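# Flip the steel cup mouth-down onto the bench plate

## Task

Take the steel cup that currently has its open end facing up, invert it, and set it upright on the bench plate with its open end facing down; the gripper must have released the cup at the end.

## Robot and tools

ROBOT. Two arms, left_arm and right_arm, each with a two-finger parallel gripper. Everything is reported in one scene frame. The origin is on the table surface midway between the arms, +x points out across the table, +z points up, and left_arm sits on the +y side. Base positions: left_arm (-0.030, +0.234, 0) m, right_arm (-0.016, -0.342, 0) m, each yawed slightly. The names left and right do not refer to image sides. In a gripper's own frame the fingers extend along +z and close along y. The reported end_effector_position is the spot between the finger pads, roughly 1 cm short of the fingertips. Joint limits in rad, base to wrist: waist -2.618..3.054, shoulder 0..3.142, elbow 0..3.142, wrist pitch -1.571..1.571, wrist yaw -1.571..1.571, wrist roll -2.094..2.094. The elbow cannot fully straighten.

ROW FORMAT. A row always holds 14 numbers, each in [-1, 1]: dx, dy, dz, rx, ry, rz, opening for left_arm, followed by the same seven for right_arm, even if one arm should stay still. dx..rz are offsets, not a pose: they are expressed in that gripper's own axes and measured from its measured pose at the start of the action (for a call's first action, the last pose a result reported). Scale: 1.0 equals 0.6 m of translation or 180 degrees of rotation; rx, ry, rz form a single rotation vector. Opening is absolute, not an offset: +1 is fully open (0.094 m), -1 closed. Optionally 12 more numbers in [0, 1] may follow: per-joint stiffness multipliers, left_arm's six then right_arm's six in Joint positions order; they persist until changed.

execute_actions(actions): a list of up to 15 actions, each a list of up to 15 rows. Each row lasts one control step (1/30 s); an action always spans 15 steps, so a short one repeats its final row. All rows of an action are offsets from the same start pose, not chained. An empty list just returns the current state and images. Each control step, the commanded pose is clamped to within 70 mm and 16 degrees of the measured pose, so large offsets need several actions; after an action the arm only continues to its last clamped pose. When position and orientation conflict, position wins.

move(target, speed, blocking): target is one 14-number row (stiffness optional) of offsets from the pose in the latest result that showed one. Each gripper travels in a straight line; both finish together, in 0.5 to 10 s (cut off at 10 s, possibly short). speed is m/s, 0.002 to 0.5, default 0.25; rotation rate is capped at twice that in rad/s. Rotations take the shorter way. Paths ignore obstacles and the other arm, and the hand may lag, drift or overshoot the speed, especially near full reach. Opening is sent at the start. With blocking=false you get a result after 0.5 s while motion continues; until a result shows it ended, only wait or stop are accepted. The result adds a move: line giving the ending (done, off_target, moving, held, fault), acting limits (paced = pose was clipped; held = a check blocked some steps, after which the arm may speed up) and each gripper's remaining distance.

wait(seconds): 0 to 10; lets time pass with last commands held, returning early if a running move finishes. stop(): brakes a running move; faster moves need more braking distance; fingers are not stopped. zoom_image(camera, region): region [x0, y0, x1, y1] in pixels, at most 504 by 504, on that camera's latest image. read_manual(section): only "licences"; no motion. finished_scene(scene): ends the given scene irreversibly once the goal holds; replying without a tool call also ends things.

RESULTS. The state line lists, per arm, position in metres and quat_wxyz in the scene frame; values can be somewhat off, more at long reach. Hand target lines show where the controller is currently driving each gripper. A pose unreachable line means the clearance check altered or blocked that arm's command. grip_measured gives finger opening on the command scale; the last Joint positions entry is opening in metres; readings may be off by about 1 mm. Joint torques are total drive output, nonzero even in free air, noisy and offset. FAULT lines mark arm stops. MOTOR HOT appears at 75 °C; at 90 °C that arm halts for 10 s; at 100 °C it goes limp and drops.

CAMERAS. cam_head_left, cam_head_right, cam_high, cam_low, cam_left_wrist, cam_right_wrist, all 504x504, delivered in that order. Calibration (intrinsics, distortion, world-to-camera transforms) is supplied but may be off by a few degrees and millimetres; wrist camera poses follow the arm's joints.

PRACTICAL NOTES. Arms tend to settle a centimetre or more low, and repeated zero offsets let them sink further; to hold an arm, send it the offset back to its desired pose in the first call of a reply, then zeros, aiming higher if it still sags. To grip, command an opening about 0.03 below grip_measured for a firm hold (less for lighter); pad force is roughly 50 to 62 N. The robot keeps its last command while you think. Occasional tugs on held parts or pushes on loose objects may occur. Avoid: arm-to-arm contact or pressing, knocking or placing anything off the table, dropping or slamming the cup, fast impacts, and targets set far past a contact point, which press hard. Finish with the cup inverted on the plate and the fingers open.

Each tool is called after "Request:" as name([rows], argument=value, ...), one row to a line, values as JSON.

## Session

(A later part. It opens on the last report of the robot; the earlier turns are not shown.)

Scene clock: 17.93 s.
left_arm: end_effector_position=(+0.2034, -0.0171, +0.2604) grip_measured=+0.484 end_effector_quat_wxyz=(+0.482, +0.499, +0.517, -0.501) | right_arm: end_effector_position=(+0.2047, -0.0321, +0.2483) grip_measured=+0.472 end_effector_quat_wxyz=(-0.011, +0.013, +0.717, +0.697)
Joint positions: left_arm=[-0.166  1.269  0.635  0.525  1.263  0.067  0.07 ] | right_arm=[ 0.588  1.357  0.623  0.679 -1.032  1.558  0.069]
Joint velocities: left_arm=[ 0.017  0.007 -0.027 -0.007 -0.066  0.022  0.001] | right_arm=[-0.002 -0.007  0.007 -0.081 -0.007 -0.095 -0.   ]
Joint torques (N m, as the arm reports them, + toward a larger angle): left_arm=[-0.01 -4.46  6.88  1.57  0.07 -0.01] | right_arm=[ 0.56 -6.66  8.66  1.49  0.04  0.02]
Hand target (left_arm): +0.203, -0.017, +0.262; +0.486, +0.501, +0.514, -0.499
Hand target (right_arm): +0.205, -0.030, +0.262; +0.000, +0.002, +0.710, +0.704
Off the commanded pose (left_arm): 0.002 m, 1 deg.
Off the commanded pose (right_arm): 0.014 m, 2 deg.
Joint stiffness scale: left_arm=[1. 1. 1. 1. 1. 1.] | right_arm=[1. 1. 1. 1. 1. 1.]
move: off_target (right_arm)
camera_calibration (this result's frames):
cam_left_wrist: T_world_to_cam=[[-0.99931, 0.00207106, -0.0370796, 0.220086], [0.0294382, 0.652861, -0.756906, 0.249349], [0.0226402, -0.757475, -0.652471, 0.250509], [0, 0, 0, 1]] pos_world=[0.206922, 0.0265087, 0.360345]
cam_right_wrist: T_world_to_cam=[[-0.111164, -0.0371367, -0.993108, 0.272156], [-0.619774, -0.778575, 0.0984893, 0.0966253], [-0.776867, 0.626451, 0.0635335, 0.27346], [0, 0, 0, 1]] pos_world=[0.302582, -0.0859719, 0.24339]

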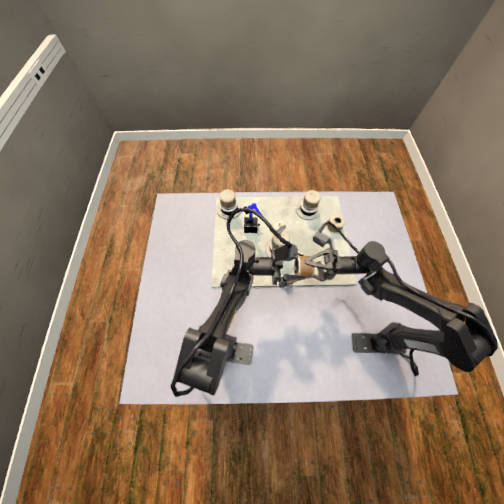

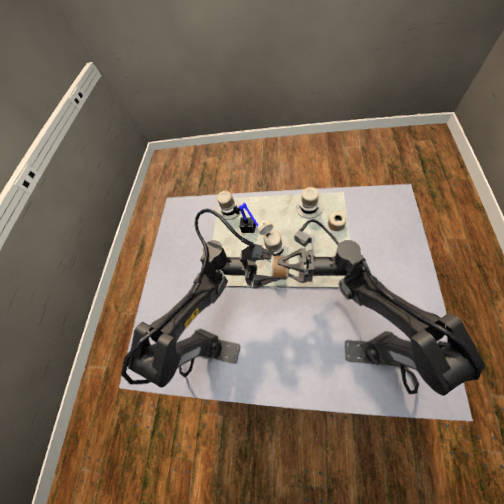

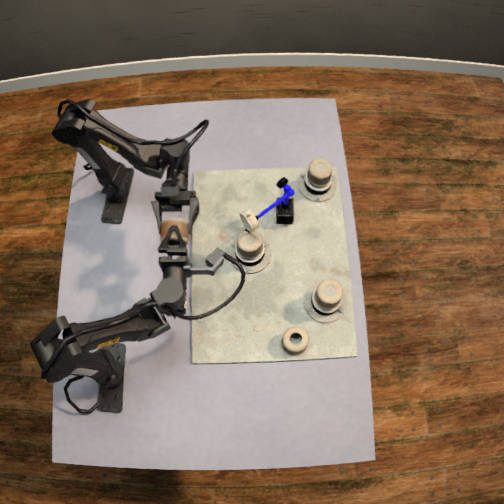

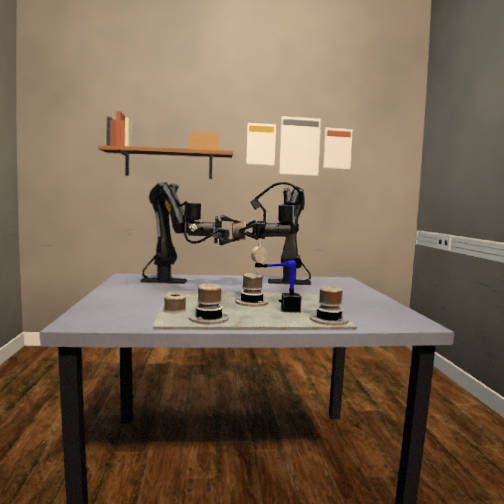

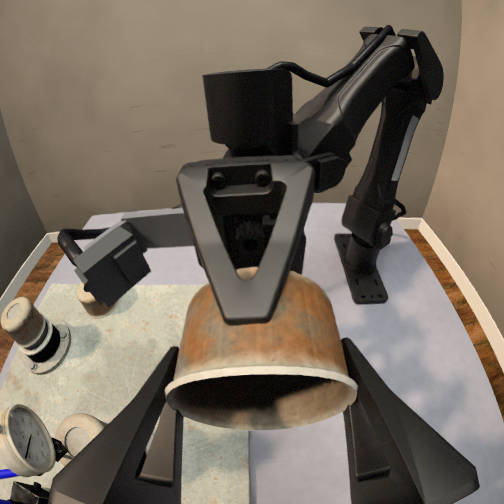

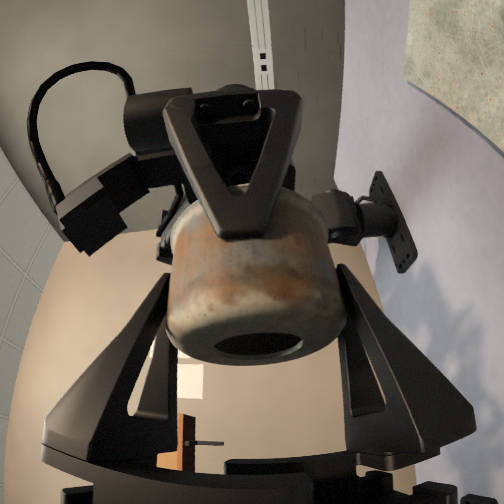

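Open left, then compute the placement from the resulting pose.

Request:
execute_actions([
  [[0,0,0,0,0,0,1,0,0.023,0.003,-0.007,0,-0.01,0.44]],
])

Scene clock: 18.57 s.
left_arm: end_effector_position=(+0.2035, -0.0171, +0.2603) grip_measured=+1.000 end_effector_quat_wxyz=(+0.482, +0.499, +0.517, -0.501) | right_arm: end_effector_position=(+0.2047, -0.0322, +0.2452) grip_measured=+0.473 end_effector_quat_wxyz=(-0.017, +0.021, +0.720, +0.693)
Joint positions: left_arm=[-0.166  1.269  0.635  0.525  1.263  0.067  0.094] | right_arm=[ 0.588  1.357  0.623  0.66  -1.03   1.562  0.069]
Joint velocities: left_arm=[-0.017 -0.007 -0.002  0.066  0.051 -0.007  0.   ] | right_arm=[ 0.017 -0.007  0.012  0.007 -0.022  0.037  0.   ]
Joint torques (N m, as the arm reports them, + toward a larger angle): left_arm=[ 0.05 -4.45  6.95  1.48  0.04  0.  ] | right_arm=[ 0.6  -6.59  8.35  1.8   0.02  0.  ]
Hand target (left_arm): +0.203, -0.017, +0.260; +0.482, +0.499, +0.517, -0.501
Hand target (right_arm): +0.205, -0.030, +0.262; +0.001, +0.002, +0.709, +0.705
Off the commanded pose (left_arm): 0.000 m, 0 deg.
Off the commanded pose (right_arm): 0.017 m, 3 deg.
Joint stiffness scale: left_arm=[1. 1. 1. 1. 1. 1.] | right_arm=[1. 1. 1. 1. 1. 1.]
camera_calibration (this result's frames):
cam_left_wrist: T_world_to_cam=[[-0.999324, 0.00169783, -0.0367284, 0.220051], [0.0289248, 0.652989, -0.756815, 0.249388], [0.0226983, -0.757365, -0.652597, 0.250497], [0, 0, 0, 1]] pos_world=[0.207003, 0.0264963, 0.360296]
cam_right_wrist: T_world_to_cam=[[-0.131609, -0.0466786, -0.990202, 0.272248], [-0.618536, -0.77672, 0.118825, 0.0916884], [-0.774657, 0.628114, 0.073351, 0.270939], [0, 0, 0, 1]] pos_world=[0.302427, -0.086256, 0.238812]

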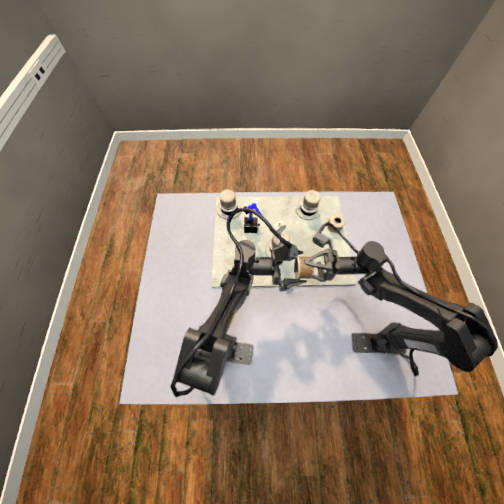

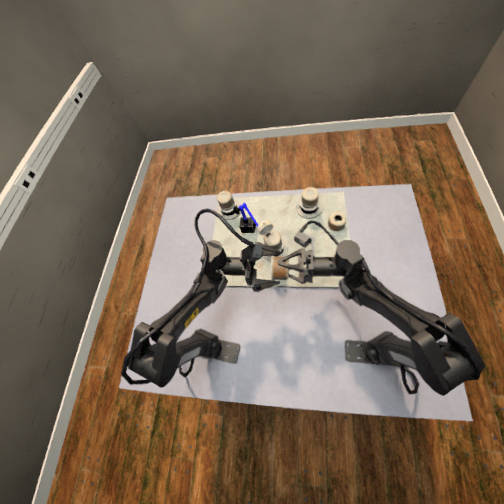

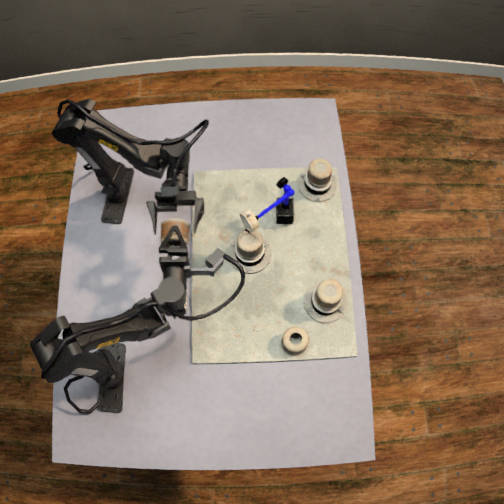

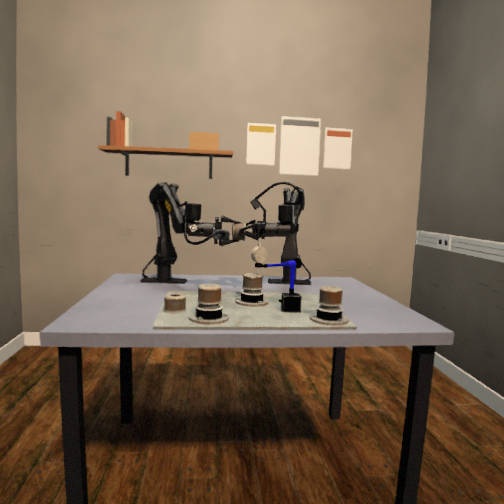

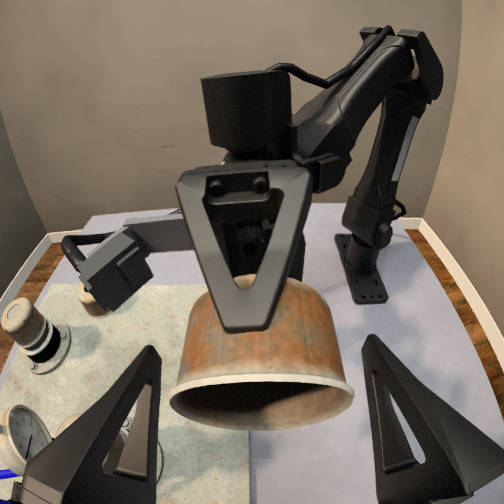

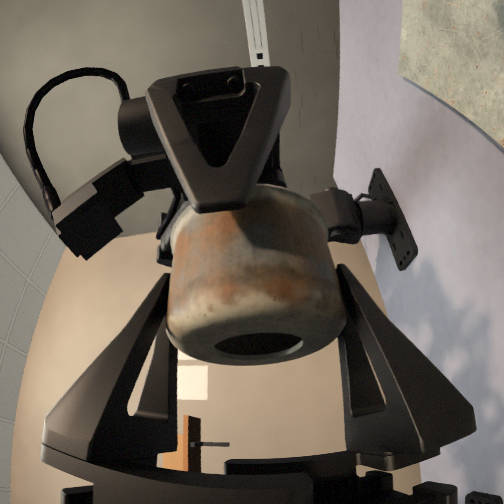

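Request:
move(target=[-0.013,0,-0.3,-0.25,0,0,1,-0.192,-0.301,-0.142,0.482,-0.019,-0.022,0.44], speed=0.3)

Request:
zoom_image(camera="cam_low", region=[170, 240, 260, 310])

Scene clock: 22.40 s.
left_arm: end_effector_position=(+0.2085, +0.1621, +0.2762) grip_measured=+1.000 end_effector_quat_wxyz=(+0.640, +0.274, +0.668, -0.263) | right_arm: end_effector_position=(+0.3031, -0.1294, +0.0540) grip_measured=+0.473 end_effector_quat_wxyz=(-0.002, +0.002, +1.000, +0.008)
Joint positions: left_arm=[0.579 0.604 0.46  0.018 1.214 0.117 0.094] | right_arm=[ 0.631  2.024  1.57  -1.111 -0.015  0.583  0.069]
Joint velocities: left_arm=[ 0.007 -0.017 -0.022 -0.022 -0.051 -0.037  0.   ] | right_arm=[ 0.007 -0.002  0.007 -0.007  0.066  0.022 -0.001]
Joint torques (N m, as the arm reports them, + toward a larger angle): left_arm=[ 0.62 -1.16  6.32  1.38  0.18  0.02] | right_arm=[  0.64 -12.17   8.79   0.27   0.09   0.02]
Hand target (left_arm): +0.204, +0.161, +0.273; +0.637, +0.275, +0.669, -0.266
Hand target (right_arm): +0.310, -0.125, +0.064; +0.014, +0.001, +1.000, +0.010
Off the commanded pose (left_arm): 0.005 m, 1 deg.
Off the commanded pose (right_arm): 0.011 m, 2 deg.
Joint stiffness scale: left_arm=[1. 1. 1. 1. 1. 1.] | right_arm=[1. 1. 1. 1. 1. 1.]
move: off_target (right_arm)
camera_calibration (this result's frames):
cam_left_wrist: T_world_to_cam=[[-0.703001, -0.707441, -0.0729111, 0.288476], [-0.430426, 0.504841, -0.748244, 0.261672], [0.566148, -0.494634, -0.659405, 0.242492], [0, 0, 0, 1]] pos_world=[0.178143, 0.191922, 0.376728]
cam_right_wrist: T_world_to_cam=[[-0.0823401, -0.996591, -0.00523802, -0.0996401], [-0.616632, 0.0468168, 0.785858, 0.16975], [-0.782934, 0.0679376, -0.618384, 0.389572], [0, 0, 0, 1]] pos_world=[0.401477, -0.133714, 0.106984]

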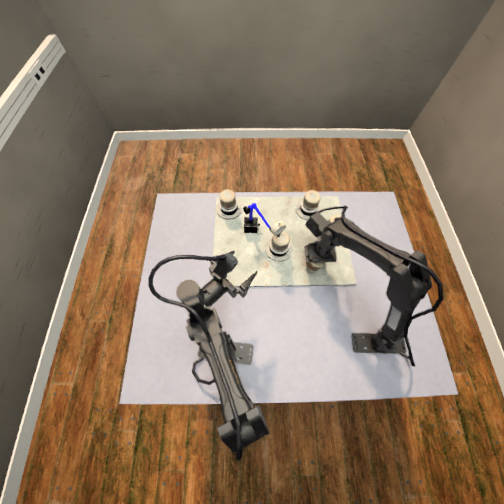

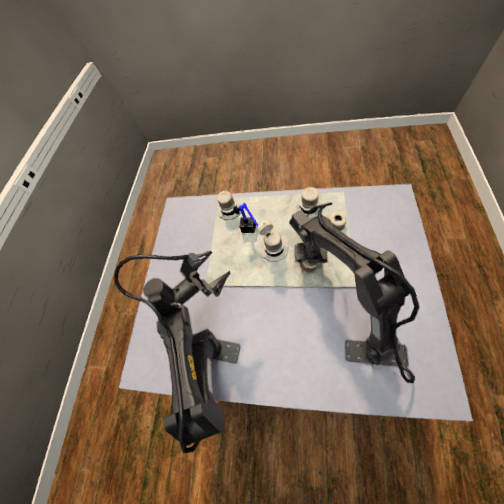

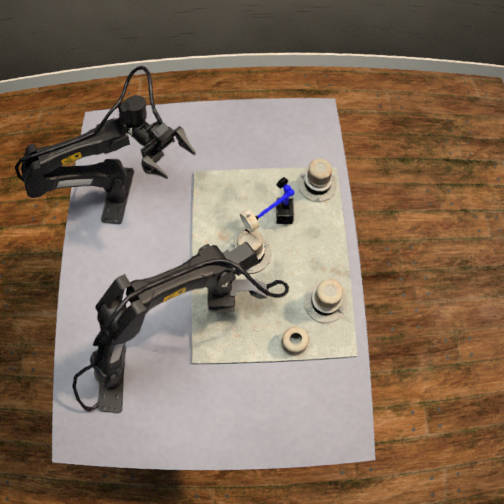

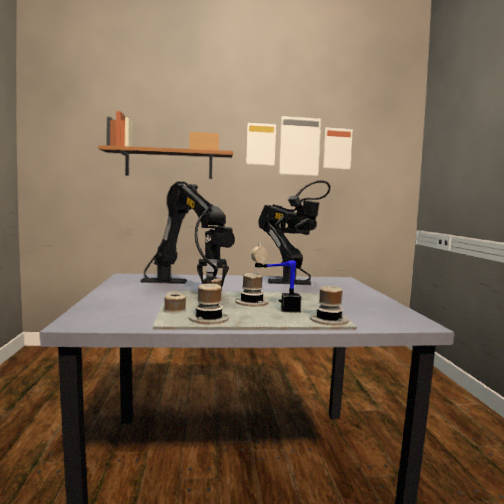

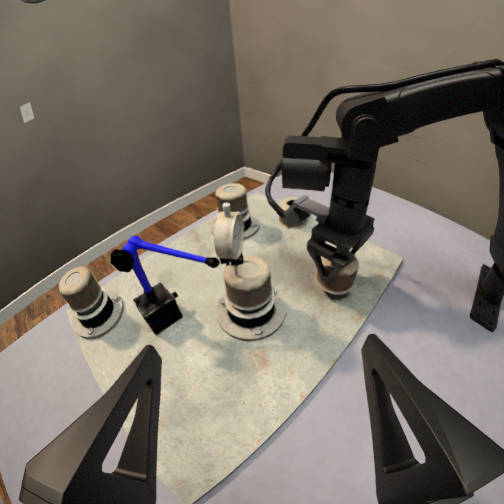

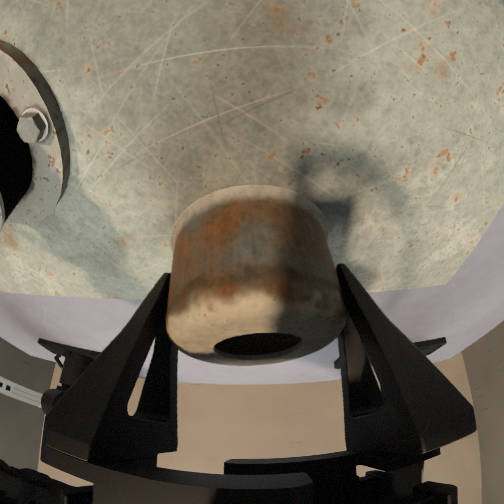

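Region (170, 240, 260, 310) of cam_low's 504x504 image, scaled by 5.600, with more detail than that image has.

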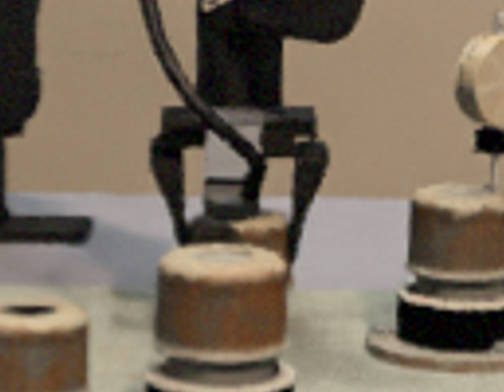

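Request:
move(target=[0,0,0,0,0,0,1,0,0,0.029,0,-0.008,0,0.44], speed=0.03)

Scene clock: 23.67 s.
left_arm: end_effector_position=(+0.2083, +0.1620, +0.2759) grip_measured=+1.000 end_effector_quat_wxyz=(+0.639, +0.274, +0.669, -0.263) | right_arm: end_effector_position=(+0.3019, -0.1306, +0.0372) grip_measured=+0.473 end_effector_quat_wxyz=(+0.003, +0.002, +1.000, +0.010)
Joint positions: left_arm=[0.579 0.604 0.46  0.016 1.215 0.118 0.094] | right_arm=[ 0.631  2.024  1.501 -1.032 -0.013  0.583  0.069]
Joint velocities: left_arm=[-0.002 -0.007  0.012  0.051 -0.007 -0.037  0.   ] | right_arm=[ 0.002  0.002 -0.007 -0.022  0.022  0.037 -0.   ]
Joint torques (N m, as the arm reports them, + toward a larger angle): left_arm=[-0.1   0.39  7.3   1.53  0.02 -0.04] | right_arm=[  0.69 -12.07   5.41   0.53   0.13   0.08]
Hand target (left_arm): +0.208, +0.162, +0.276; +0.639, +0.274, +0.668, -0.263
Hand target (right_arm): +0.303, -0.129, +0.037; +0.011, +0.002, +1.000, +0.008
Off the commanded pose (left_arm): 0.000 m, 0 deg.
Off the commanded pose (right_arm): 0.002 m, 1 deg.
Joint stiffness scale: left_arm=[1. 1. 1. 1. 1. 1.] | right_arm=[1. 1. 1. 1. 1. 1.]
move: done
camera_calibration (this result's frames):
cam_left_wrist: T_world_to_cam=[[-0.703661, -0.706891, -0.0718741, 0.288046], [-0.430937, 0.505005, -0.747839, 0.261428], [0.564938, -0.495252, -0.659978, 0.242832], [0, 0, 0, 1]] pos_world=[0.178161, 0.191858, 0.376473]
cam_right_wrist: T_world_to_cam=[[-0.0822866, -0.996558, -0.0100543, -0.100869], [-0.6242, 0.0436709, 0.780043, 0.184311], [-0.776919, 0.070463, -0.625645, 0.377106], [0, 0, 0, 1]] pos_world=[0.399728, -0.135143, 0.0911494]

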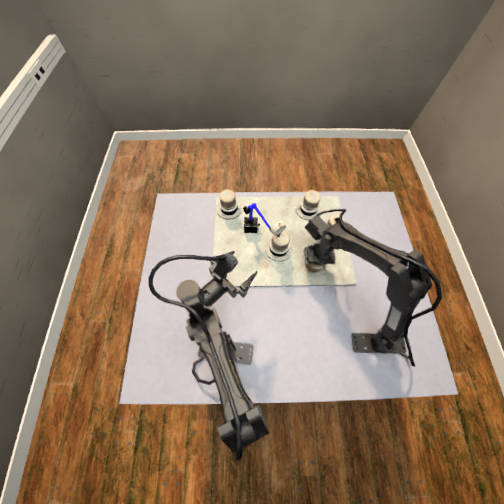

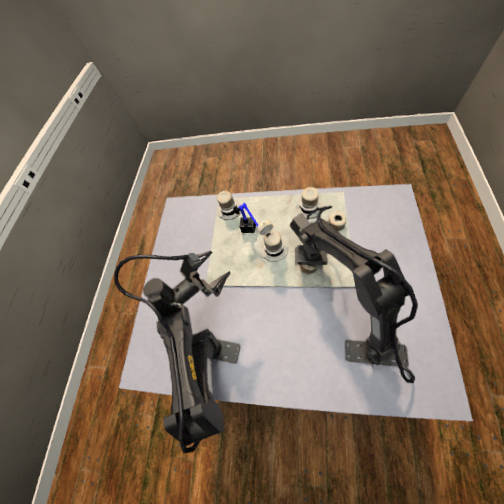

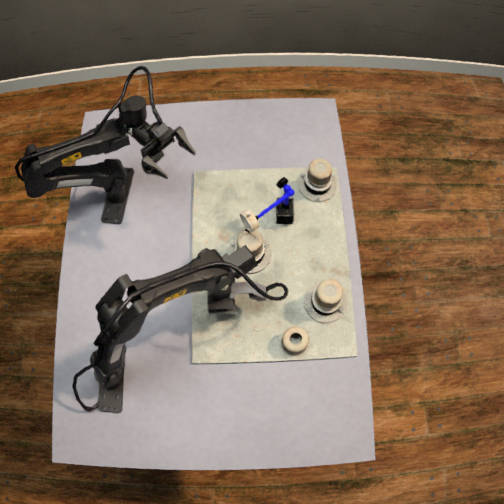

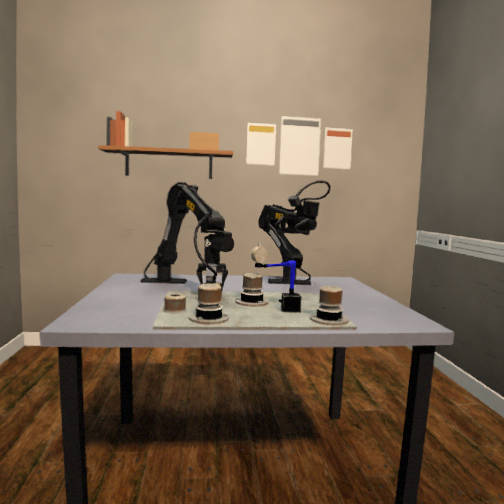

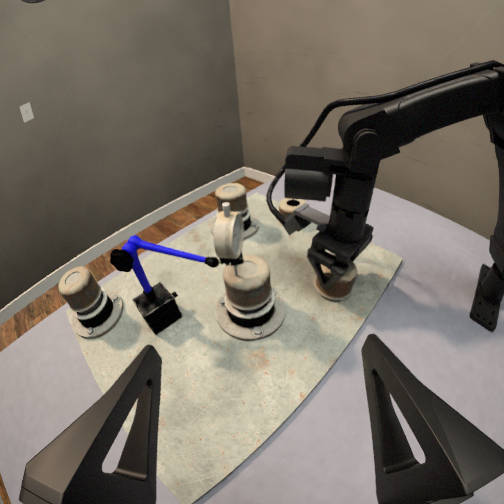

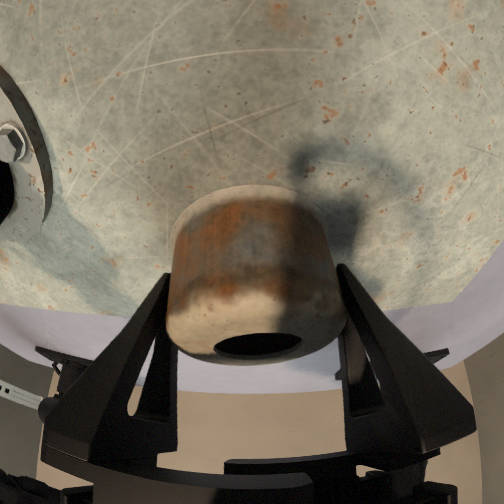

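A few mm more to ensure contact, then release.

Request:
move(target=[0,0,0,0,0,0,1,0,0,0.008,0,-0.005,0,0.44], speed=0.02)

Request:
execute_actions([
  [[0,0,0,0,0,0,1,0,0,0,0,0,0,1]],
])

Request:
move(target=[0,0,0,0,0,0,1,0,0,-0.11,0,0,0,1], speed=0.2)

Scene clock: 24.70 s.
left_arm: end_effector_position=(+0.2083, +0.1620, +0.2759) grip_measured=+1.000 end_effector_quat_wxyz=(+0.639, +0.274, +0.669, -0.263) | right_arm: end_effector_position=(+0.3026, -0.1303, +0.0363) grip_measured=+0.473 end_effector_quat_wxyz=(+0.005, +0.002, +1.000, +0.010)
Joint positions: left_arm=[0.579 0.604 0.46  0.016 1.215 0.118 0.094] | right_arm=[ 0.631  2.024  1.498 -1.024 -0.012  0.583  0.069]
Joint velocities: left_arm=[-0.007 -0.012 -0.012 -0.007 -0.037 -0.022  0.   ] | right_arm=[-0.007 -0.007 -0.002  0.037  0.022 -0.022 -0.   ]
Joint torques (N m, as the arm reports them, + toward a larger angle): left_arm=[-0.02  0.38  7.25  1.53  0.07 -0.03] | right_arm=[  0.49 -12.26   3.98   0.63   0.11   0.04]
Hand target (left_arm): +0.208, +0.162, +0.276; +0.639, +0.274, +0.669, -0.263
Hand target (right_arm): +0.302, -0.131, +0.032; +0.011, +0.002, +1.000, +0.009
Off the commanded pose (left_arm): 0.000 m, 0 deg.
Off the commanded pose (right_arm): 0.004 m, 1 deg.
Joint stiffness scale: left_arm=[1. 1. 1. 1. 1. 1.] | right_arm=[1. 1. 1. 1. 1. 1.]
move: done
camera_calibration (this result's frames):
cam_left_wrist: T_world_to_cam=[[-0.703661, -0.706891, -0.0718741, 0.288046], [-0.430937, 0.505005, -0.747839, 0.261428], [0.564938, -0.495252, -0.659978, 0.242832], [0, 0, 0, 1]] pos_world=[0.178161, 0.191858, 0.376473]
cam_right_wrist: T_world_to_cam=[[-0.0822569, -0.996539, -0.0120274, -0.100446], [-0.627261, 0.0423901, 0.777655, 0.186302], [-0.774453, 0.0715118, -0.628576, 0.376574], [0, 0, 0, 1]] pos_world=[0.400237, -0.134925, 0.0906187]

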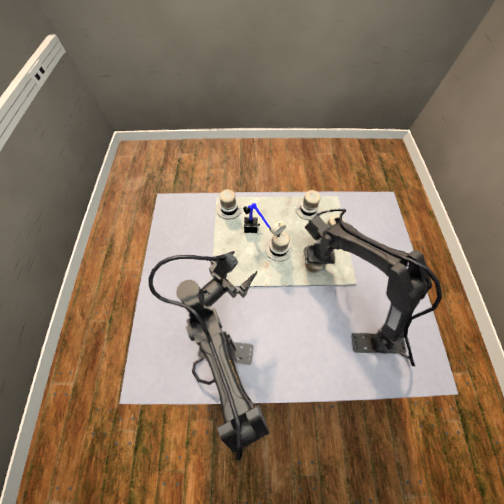

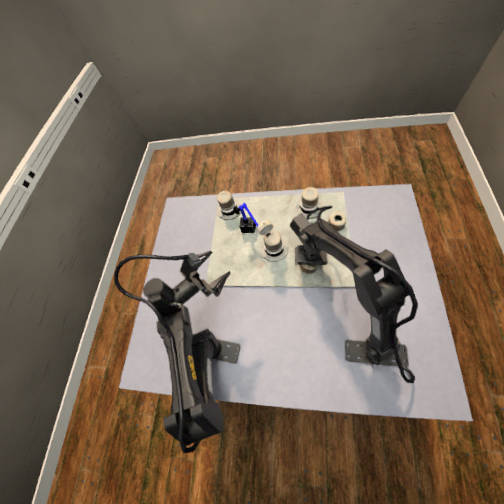

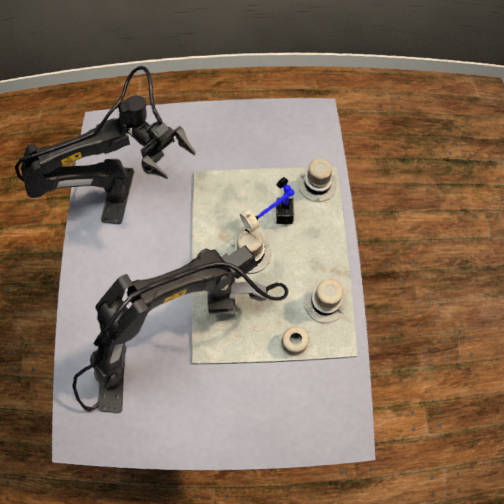

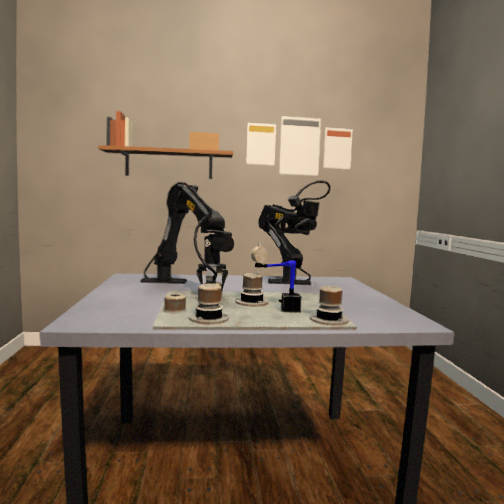

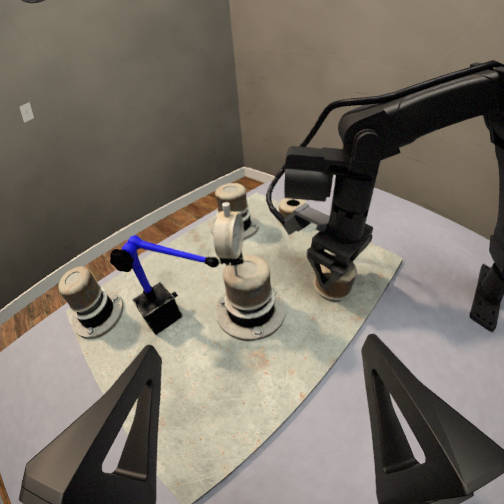

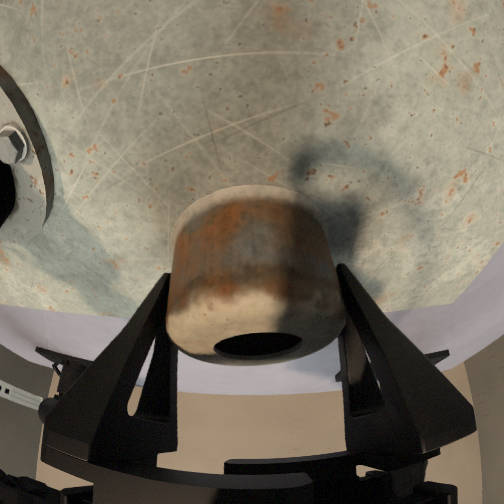

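Scene clock: 25.20 s.
left_arm: end_effector_position=(+0.2083, +0.1620, +0.2759) grip_measured=+1.000 end_effector_quat_wxyz=(+0.639, +0.274, +0.669, -0.263) | right_arm: end_effector_position=(+0.3026, -0.1303, +0.0363) grip_measured=+1.000 end_effector_quat_wxyz=(+0.005, +0.002, +1.000, +0.010)
Joint positions: left_arm=[0.579 0.604 0.46  0.016 1.215 0.118 0.094] | right_arm=[ 0.631  2.024  1.498 -1.024 -0.012  0.583  0.094]
Joint velocities: left_arm=[-0.022  0.022  0.002  0.007  0.037 -0.022  0.   ] | right_arm=[-0.002 -0.007 -0.002  0.007 -0.037 -0.051  0.   ]
Joint torques (N m, as the arm reports them, + toward a larger angle): left_arm=[ 0.14  0.44  7.17  1.52  0.04 -0.04] | right_arm=[ -0.01 -11.75   5.83   0.39   0.01  -0.01]
Hand target (left_arm): +0.208, +0.162, +0.276; +0.639, +0.274, +0.669, -0.263
Hand target (right_arm): +0.303, -0.130, +0.036; +0.005, +0.002, +1.000, +0.011
Off the commanded pose (left_arm): 0.000 m, 0 deg.
Off the commanded pose (right_arm): 0.000 m, 0 deg.
Joint stiffness scale: left_arm=[1. 1. 1. 1. 1. 1.] | right_arm=[1. 1. 1. 1. 1. 1.]
camera_calibration (this result's frames):
cam_left_wrist: T_world_to_cam=[[-0.703661, -0.706891, -0.0718741, 0.288046], [-0.430937, 0.505005, -0.747839, 0.261428], [0.564938, -0.495252, -0.659978, 0.242832], [0, 0, 0, 1]] pos_world=[0.178161, 0.191858, 0.376473]
cam_right_wrist: T_world_to_cam=[[-0.0822569, -0.996539, -0.0120274, -0.100446], [-0.627261, 0.0423901, 0.777655, 0.186302], [-0.774453, 0.0715118, -0.628576, 0.376574], [0, 0, 0, 1]] pos_world=[0.400237, -0.134925, 0.0906187]

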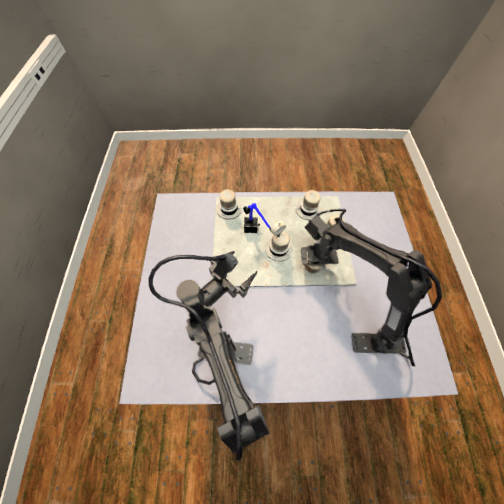

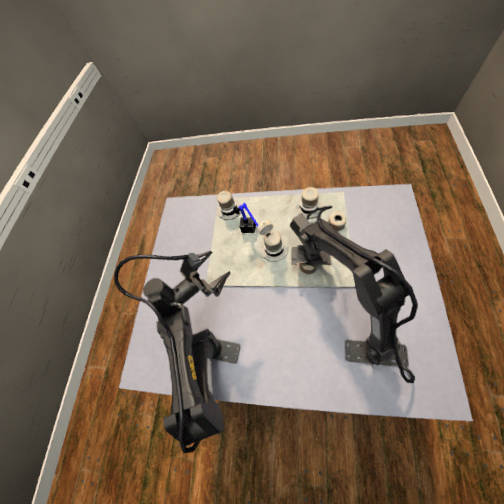

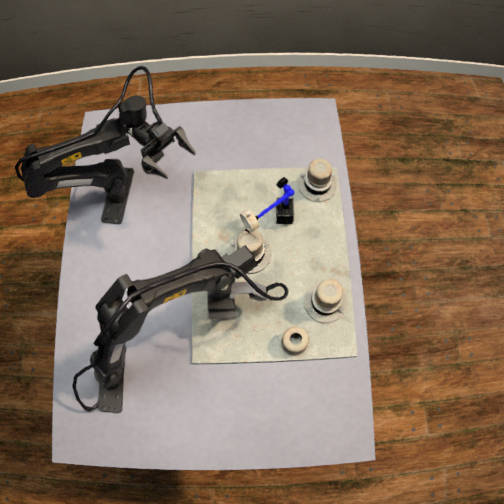

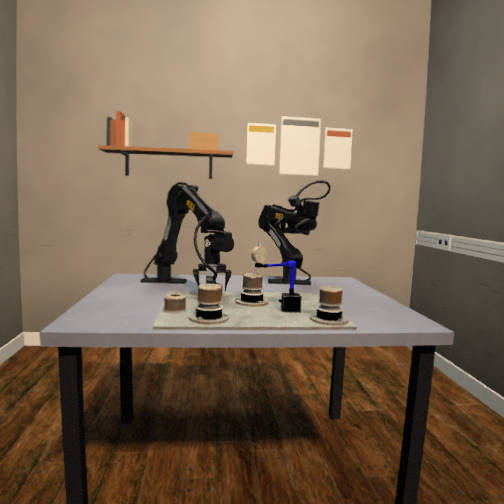

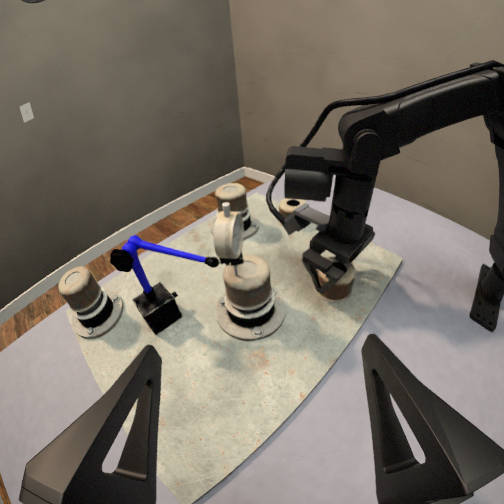

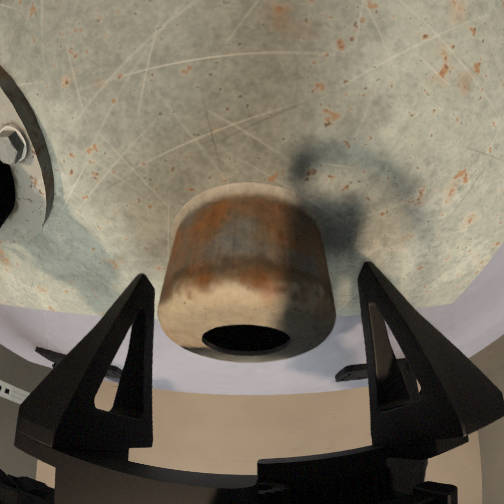

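Scene clock: 26.27 s.
left_arm: end_effector_position=(+0.2083, +0.1620, +0.2759) grip_measured=+1.000 end_effector_quat_wxyz=(+0.639, +0.274, +0.669, -0.263) | right_arm: end_effector_position=(+0.2979, -0.1333, +0.0918) grip_measured=+1.000 end_effector_quat_wxyz=(-0.006, +0.002, +1.000, +0.003)
Joint positions: left_arm=[0.579 0.604 0.46  0.016 1.215 0.118 0.094] | right_arm=[ 0.631  1.988  1.67  -1.258 -0.012  0.583  0.094]
Joint velocities: left_arm=[-0.017 -0.007 -0.007 -0.007  0.007 -0.007  0.   ] | right_arm=[-0.002  0.007 -0.002 -0.022 -0.037 -0.007  0.   ]
Joint torques (N m, as the arm reports them, + toward a larger angle): left_arm=[ 0.04  0.54  7.28  1.54  0.04 -0.01] | right_arm=[ -0.17 -12.69   7.79   0.23   0.02  -0.03]
Hand target (left_arm): +0.208, +0.162, +0.276; +0.639, +0.274, +0.669, -0.263
Hand target (right_arm): +0.302, -0.132, +0.102; +0.005, +0.002, +1.000, +0.010
Off the commanded pose (left_arm): 0.000 m, 0 deg.
Off the commanded pose (right_arm): 0.011 m, 1 deg.
Joint stiffness scale: left_arm=[1. 1. 1. 1. 1. 1.] | right_arm=[1. 1. 1. 1. 1. 1.]
move: off_target (right_arm)
camera_calibration (this result's frames):
cam_left_wrist: T_world_to_cam=[[-0.703661, -0.706891, -0.0718741, 0.288046], [-0.430937, 0.505005, -0.747839, 0.261428], [0.564938, -0.495252, -0.659978, 0.242832], [0, 0, 0, 1]] pos_world=[0.178161, 0.191858, 0.376473]
cam_right_wrist: T_world_to_cam=[[-0.0823452, -0.996596, 0.00389483, -0.104618], [-0.61023, 0.0535102, 0.790415, 0.135656], [-0.787933, 0.0627101, -0.61256, 0.409417], [0, 0, 0, 1]] pos_world=[0.396759, -0.137195, 0.143975]

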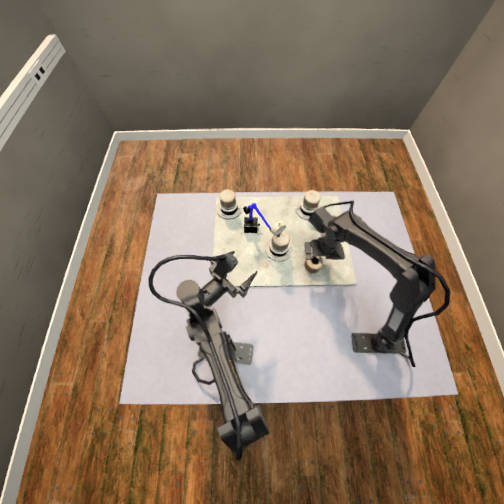

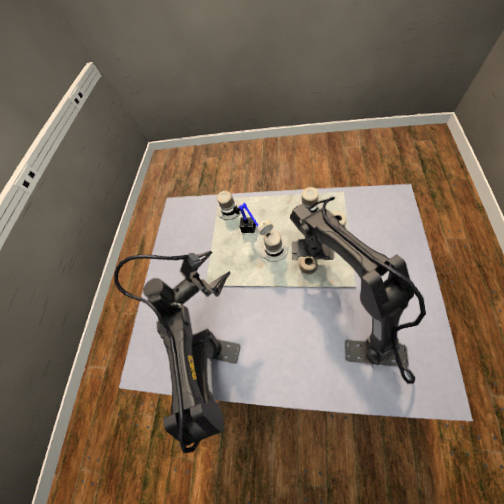

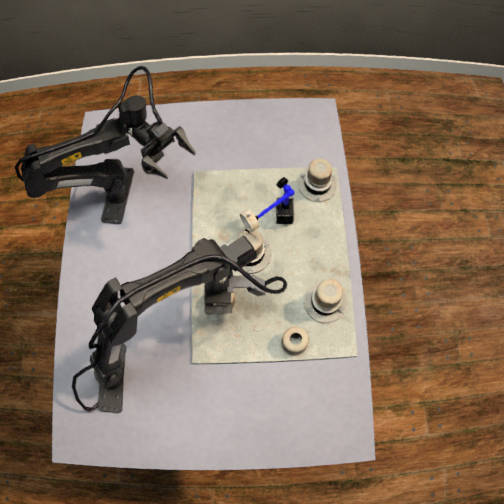

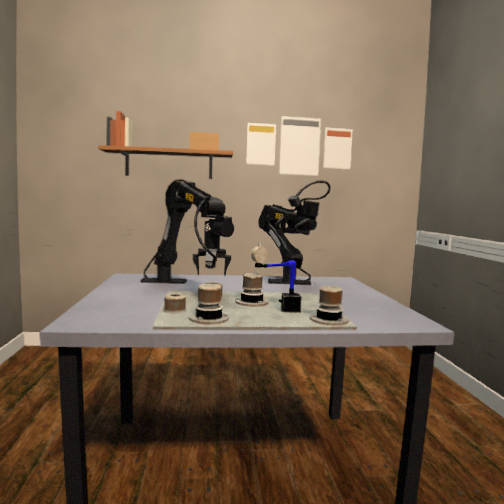

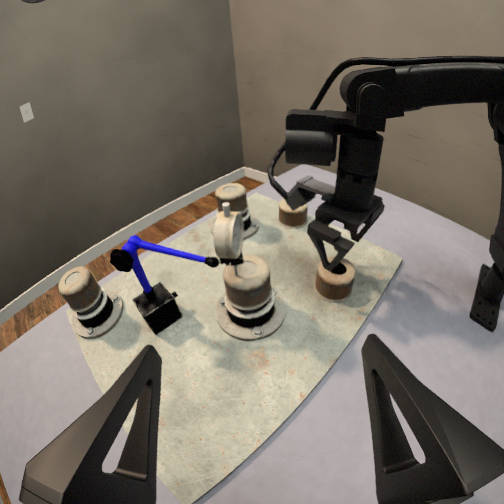

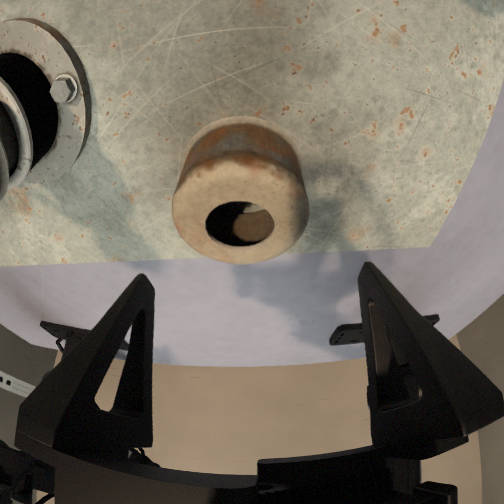

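Request:
execute_actions(actions=[])

Scene clock: 26.53 s.
left_arm: end_effector_position=(+0.2083, +0.1620, +0.2759) grip_measured=+1.000 end_effector_quat_wxyz=(+0.639, +0.274, +0.669, -0.263) | right_arm: end_effector_position=(+0.2977, -0.1335, +0.0918) grip_measured=+1.000 end_effector_quat_wxyz=(-0.006, +0.002, +1.000, +0.003)
Joint positions: left_arm=[0.579 0.604 0.46  0.016 1.215 0.118 0.094] | right_arm=[ 0.631  1.988  1.67  -1.259 -0.012  0.583  0.094]
Joint velocities: left_arm=[-0.007  0.012  0.002  0.007  0.037  0.081  0.   ] | right_arm=[-0.002  0.007 -0.002  0.037  0.037 -0.051  0.   ]
Joint torques (N m, as the arm reports them, + toward a larger angle): left_arm=[0.07 0.5  7.18 1.54 0.07 0.01] | right_arm=[ -0.13 -12.67   7.86   0.27   0.02  -0.02]
Hand target (left_arm): +0.208, +0.162, +0.276; +0.639, +0.274, +0.669, -0.263
Hand target (right_arm): +0.302, -0.132, +0.102; +0.005, +0.002, +1.000, +0.010
Off the commanded pose (left_arm): 0.000 m, 0 deg.
Off the commanded pose (right_arm): 0.011 m, 2 deg.
Joint stiffness scale: left_arm=[1. 1. 1. 1. 1. 1.] | right_arm=[1. 1. 1. 1. 1. 1.]
camera_calibration (this result's frames):
cam_left_wrist: T_world_to_cam=[[-0.703661, -0.706891, -0.0718741, 0.288046], [-0.430937, 0.505005, -0.747839, 0.261428], [0.564938, -0.495252, -0.659978, 0.242832], [0, 0, 0, 1]] pos_world=[0.178161, 0.191858, 0.376473]
cam_right_wrist: T_world_to_cam=[[-0.0823411, -0.996594, 0.0045973, -0.104858], [-0.609473, 0.0540049, 0.790966, 0.135307], [-0.78852, 0.0623271, -0.611843, 0.409298], [0, 0, 0, 1]] pos_world=[0.396571, -0.137318, 0.143885]

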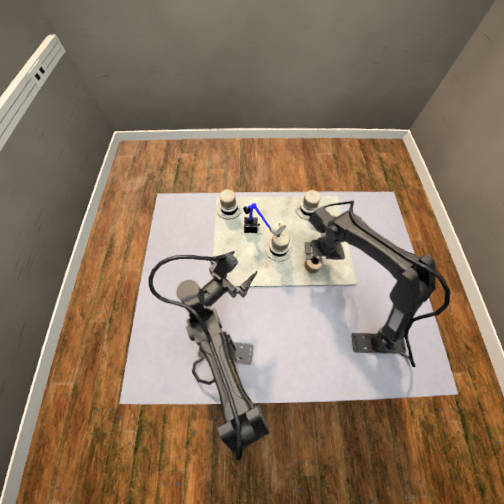

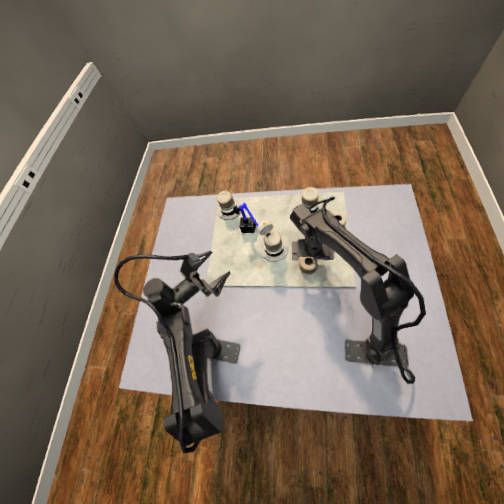

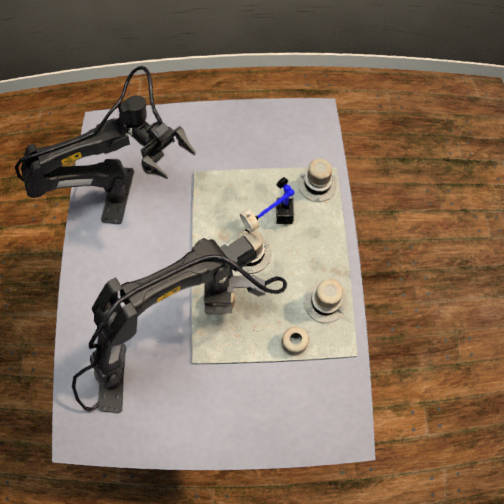

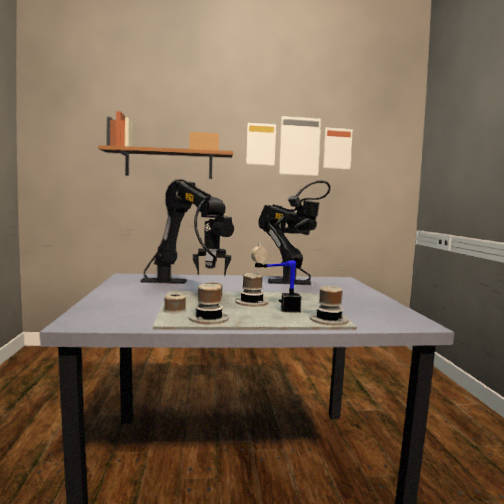

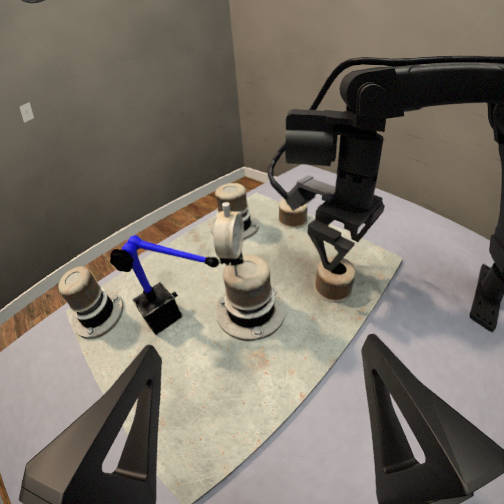

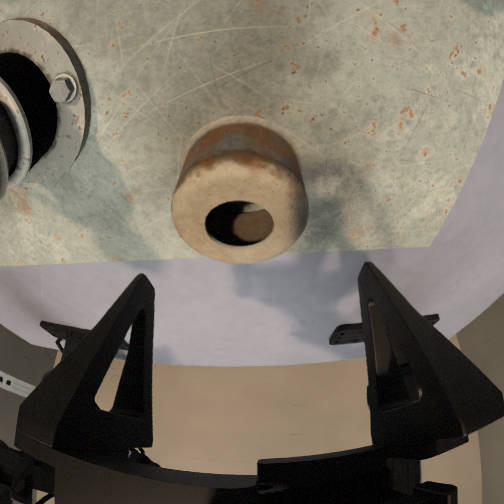

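Request:
finished_scene(scene=2)

The scene is finished: the task was done.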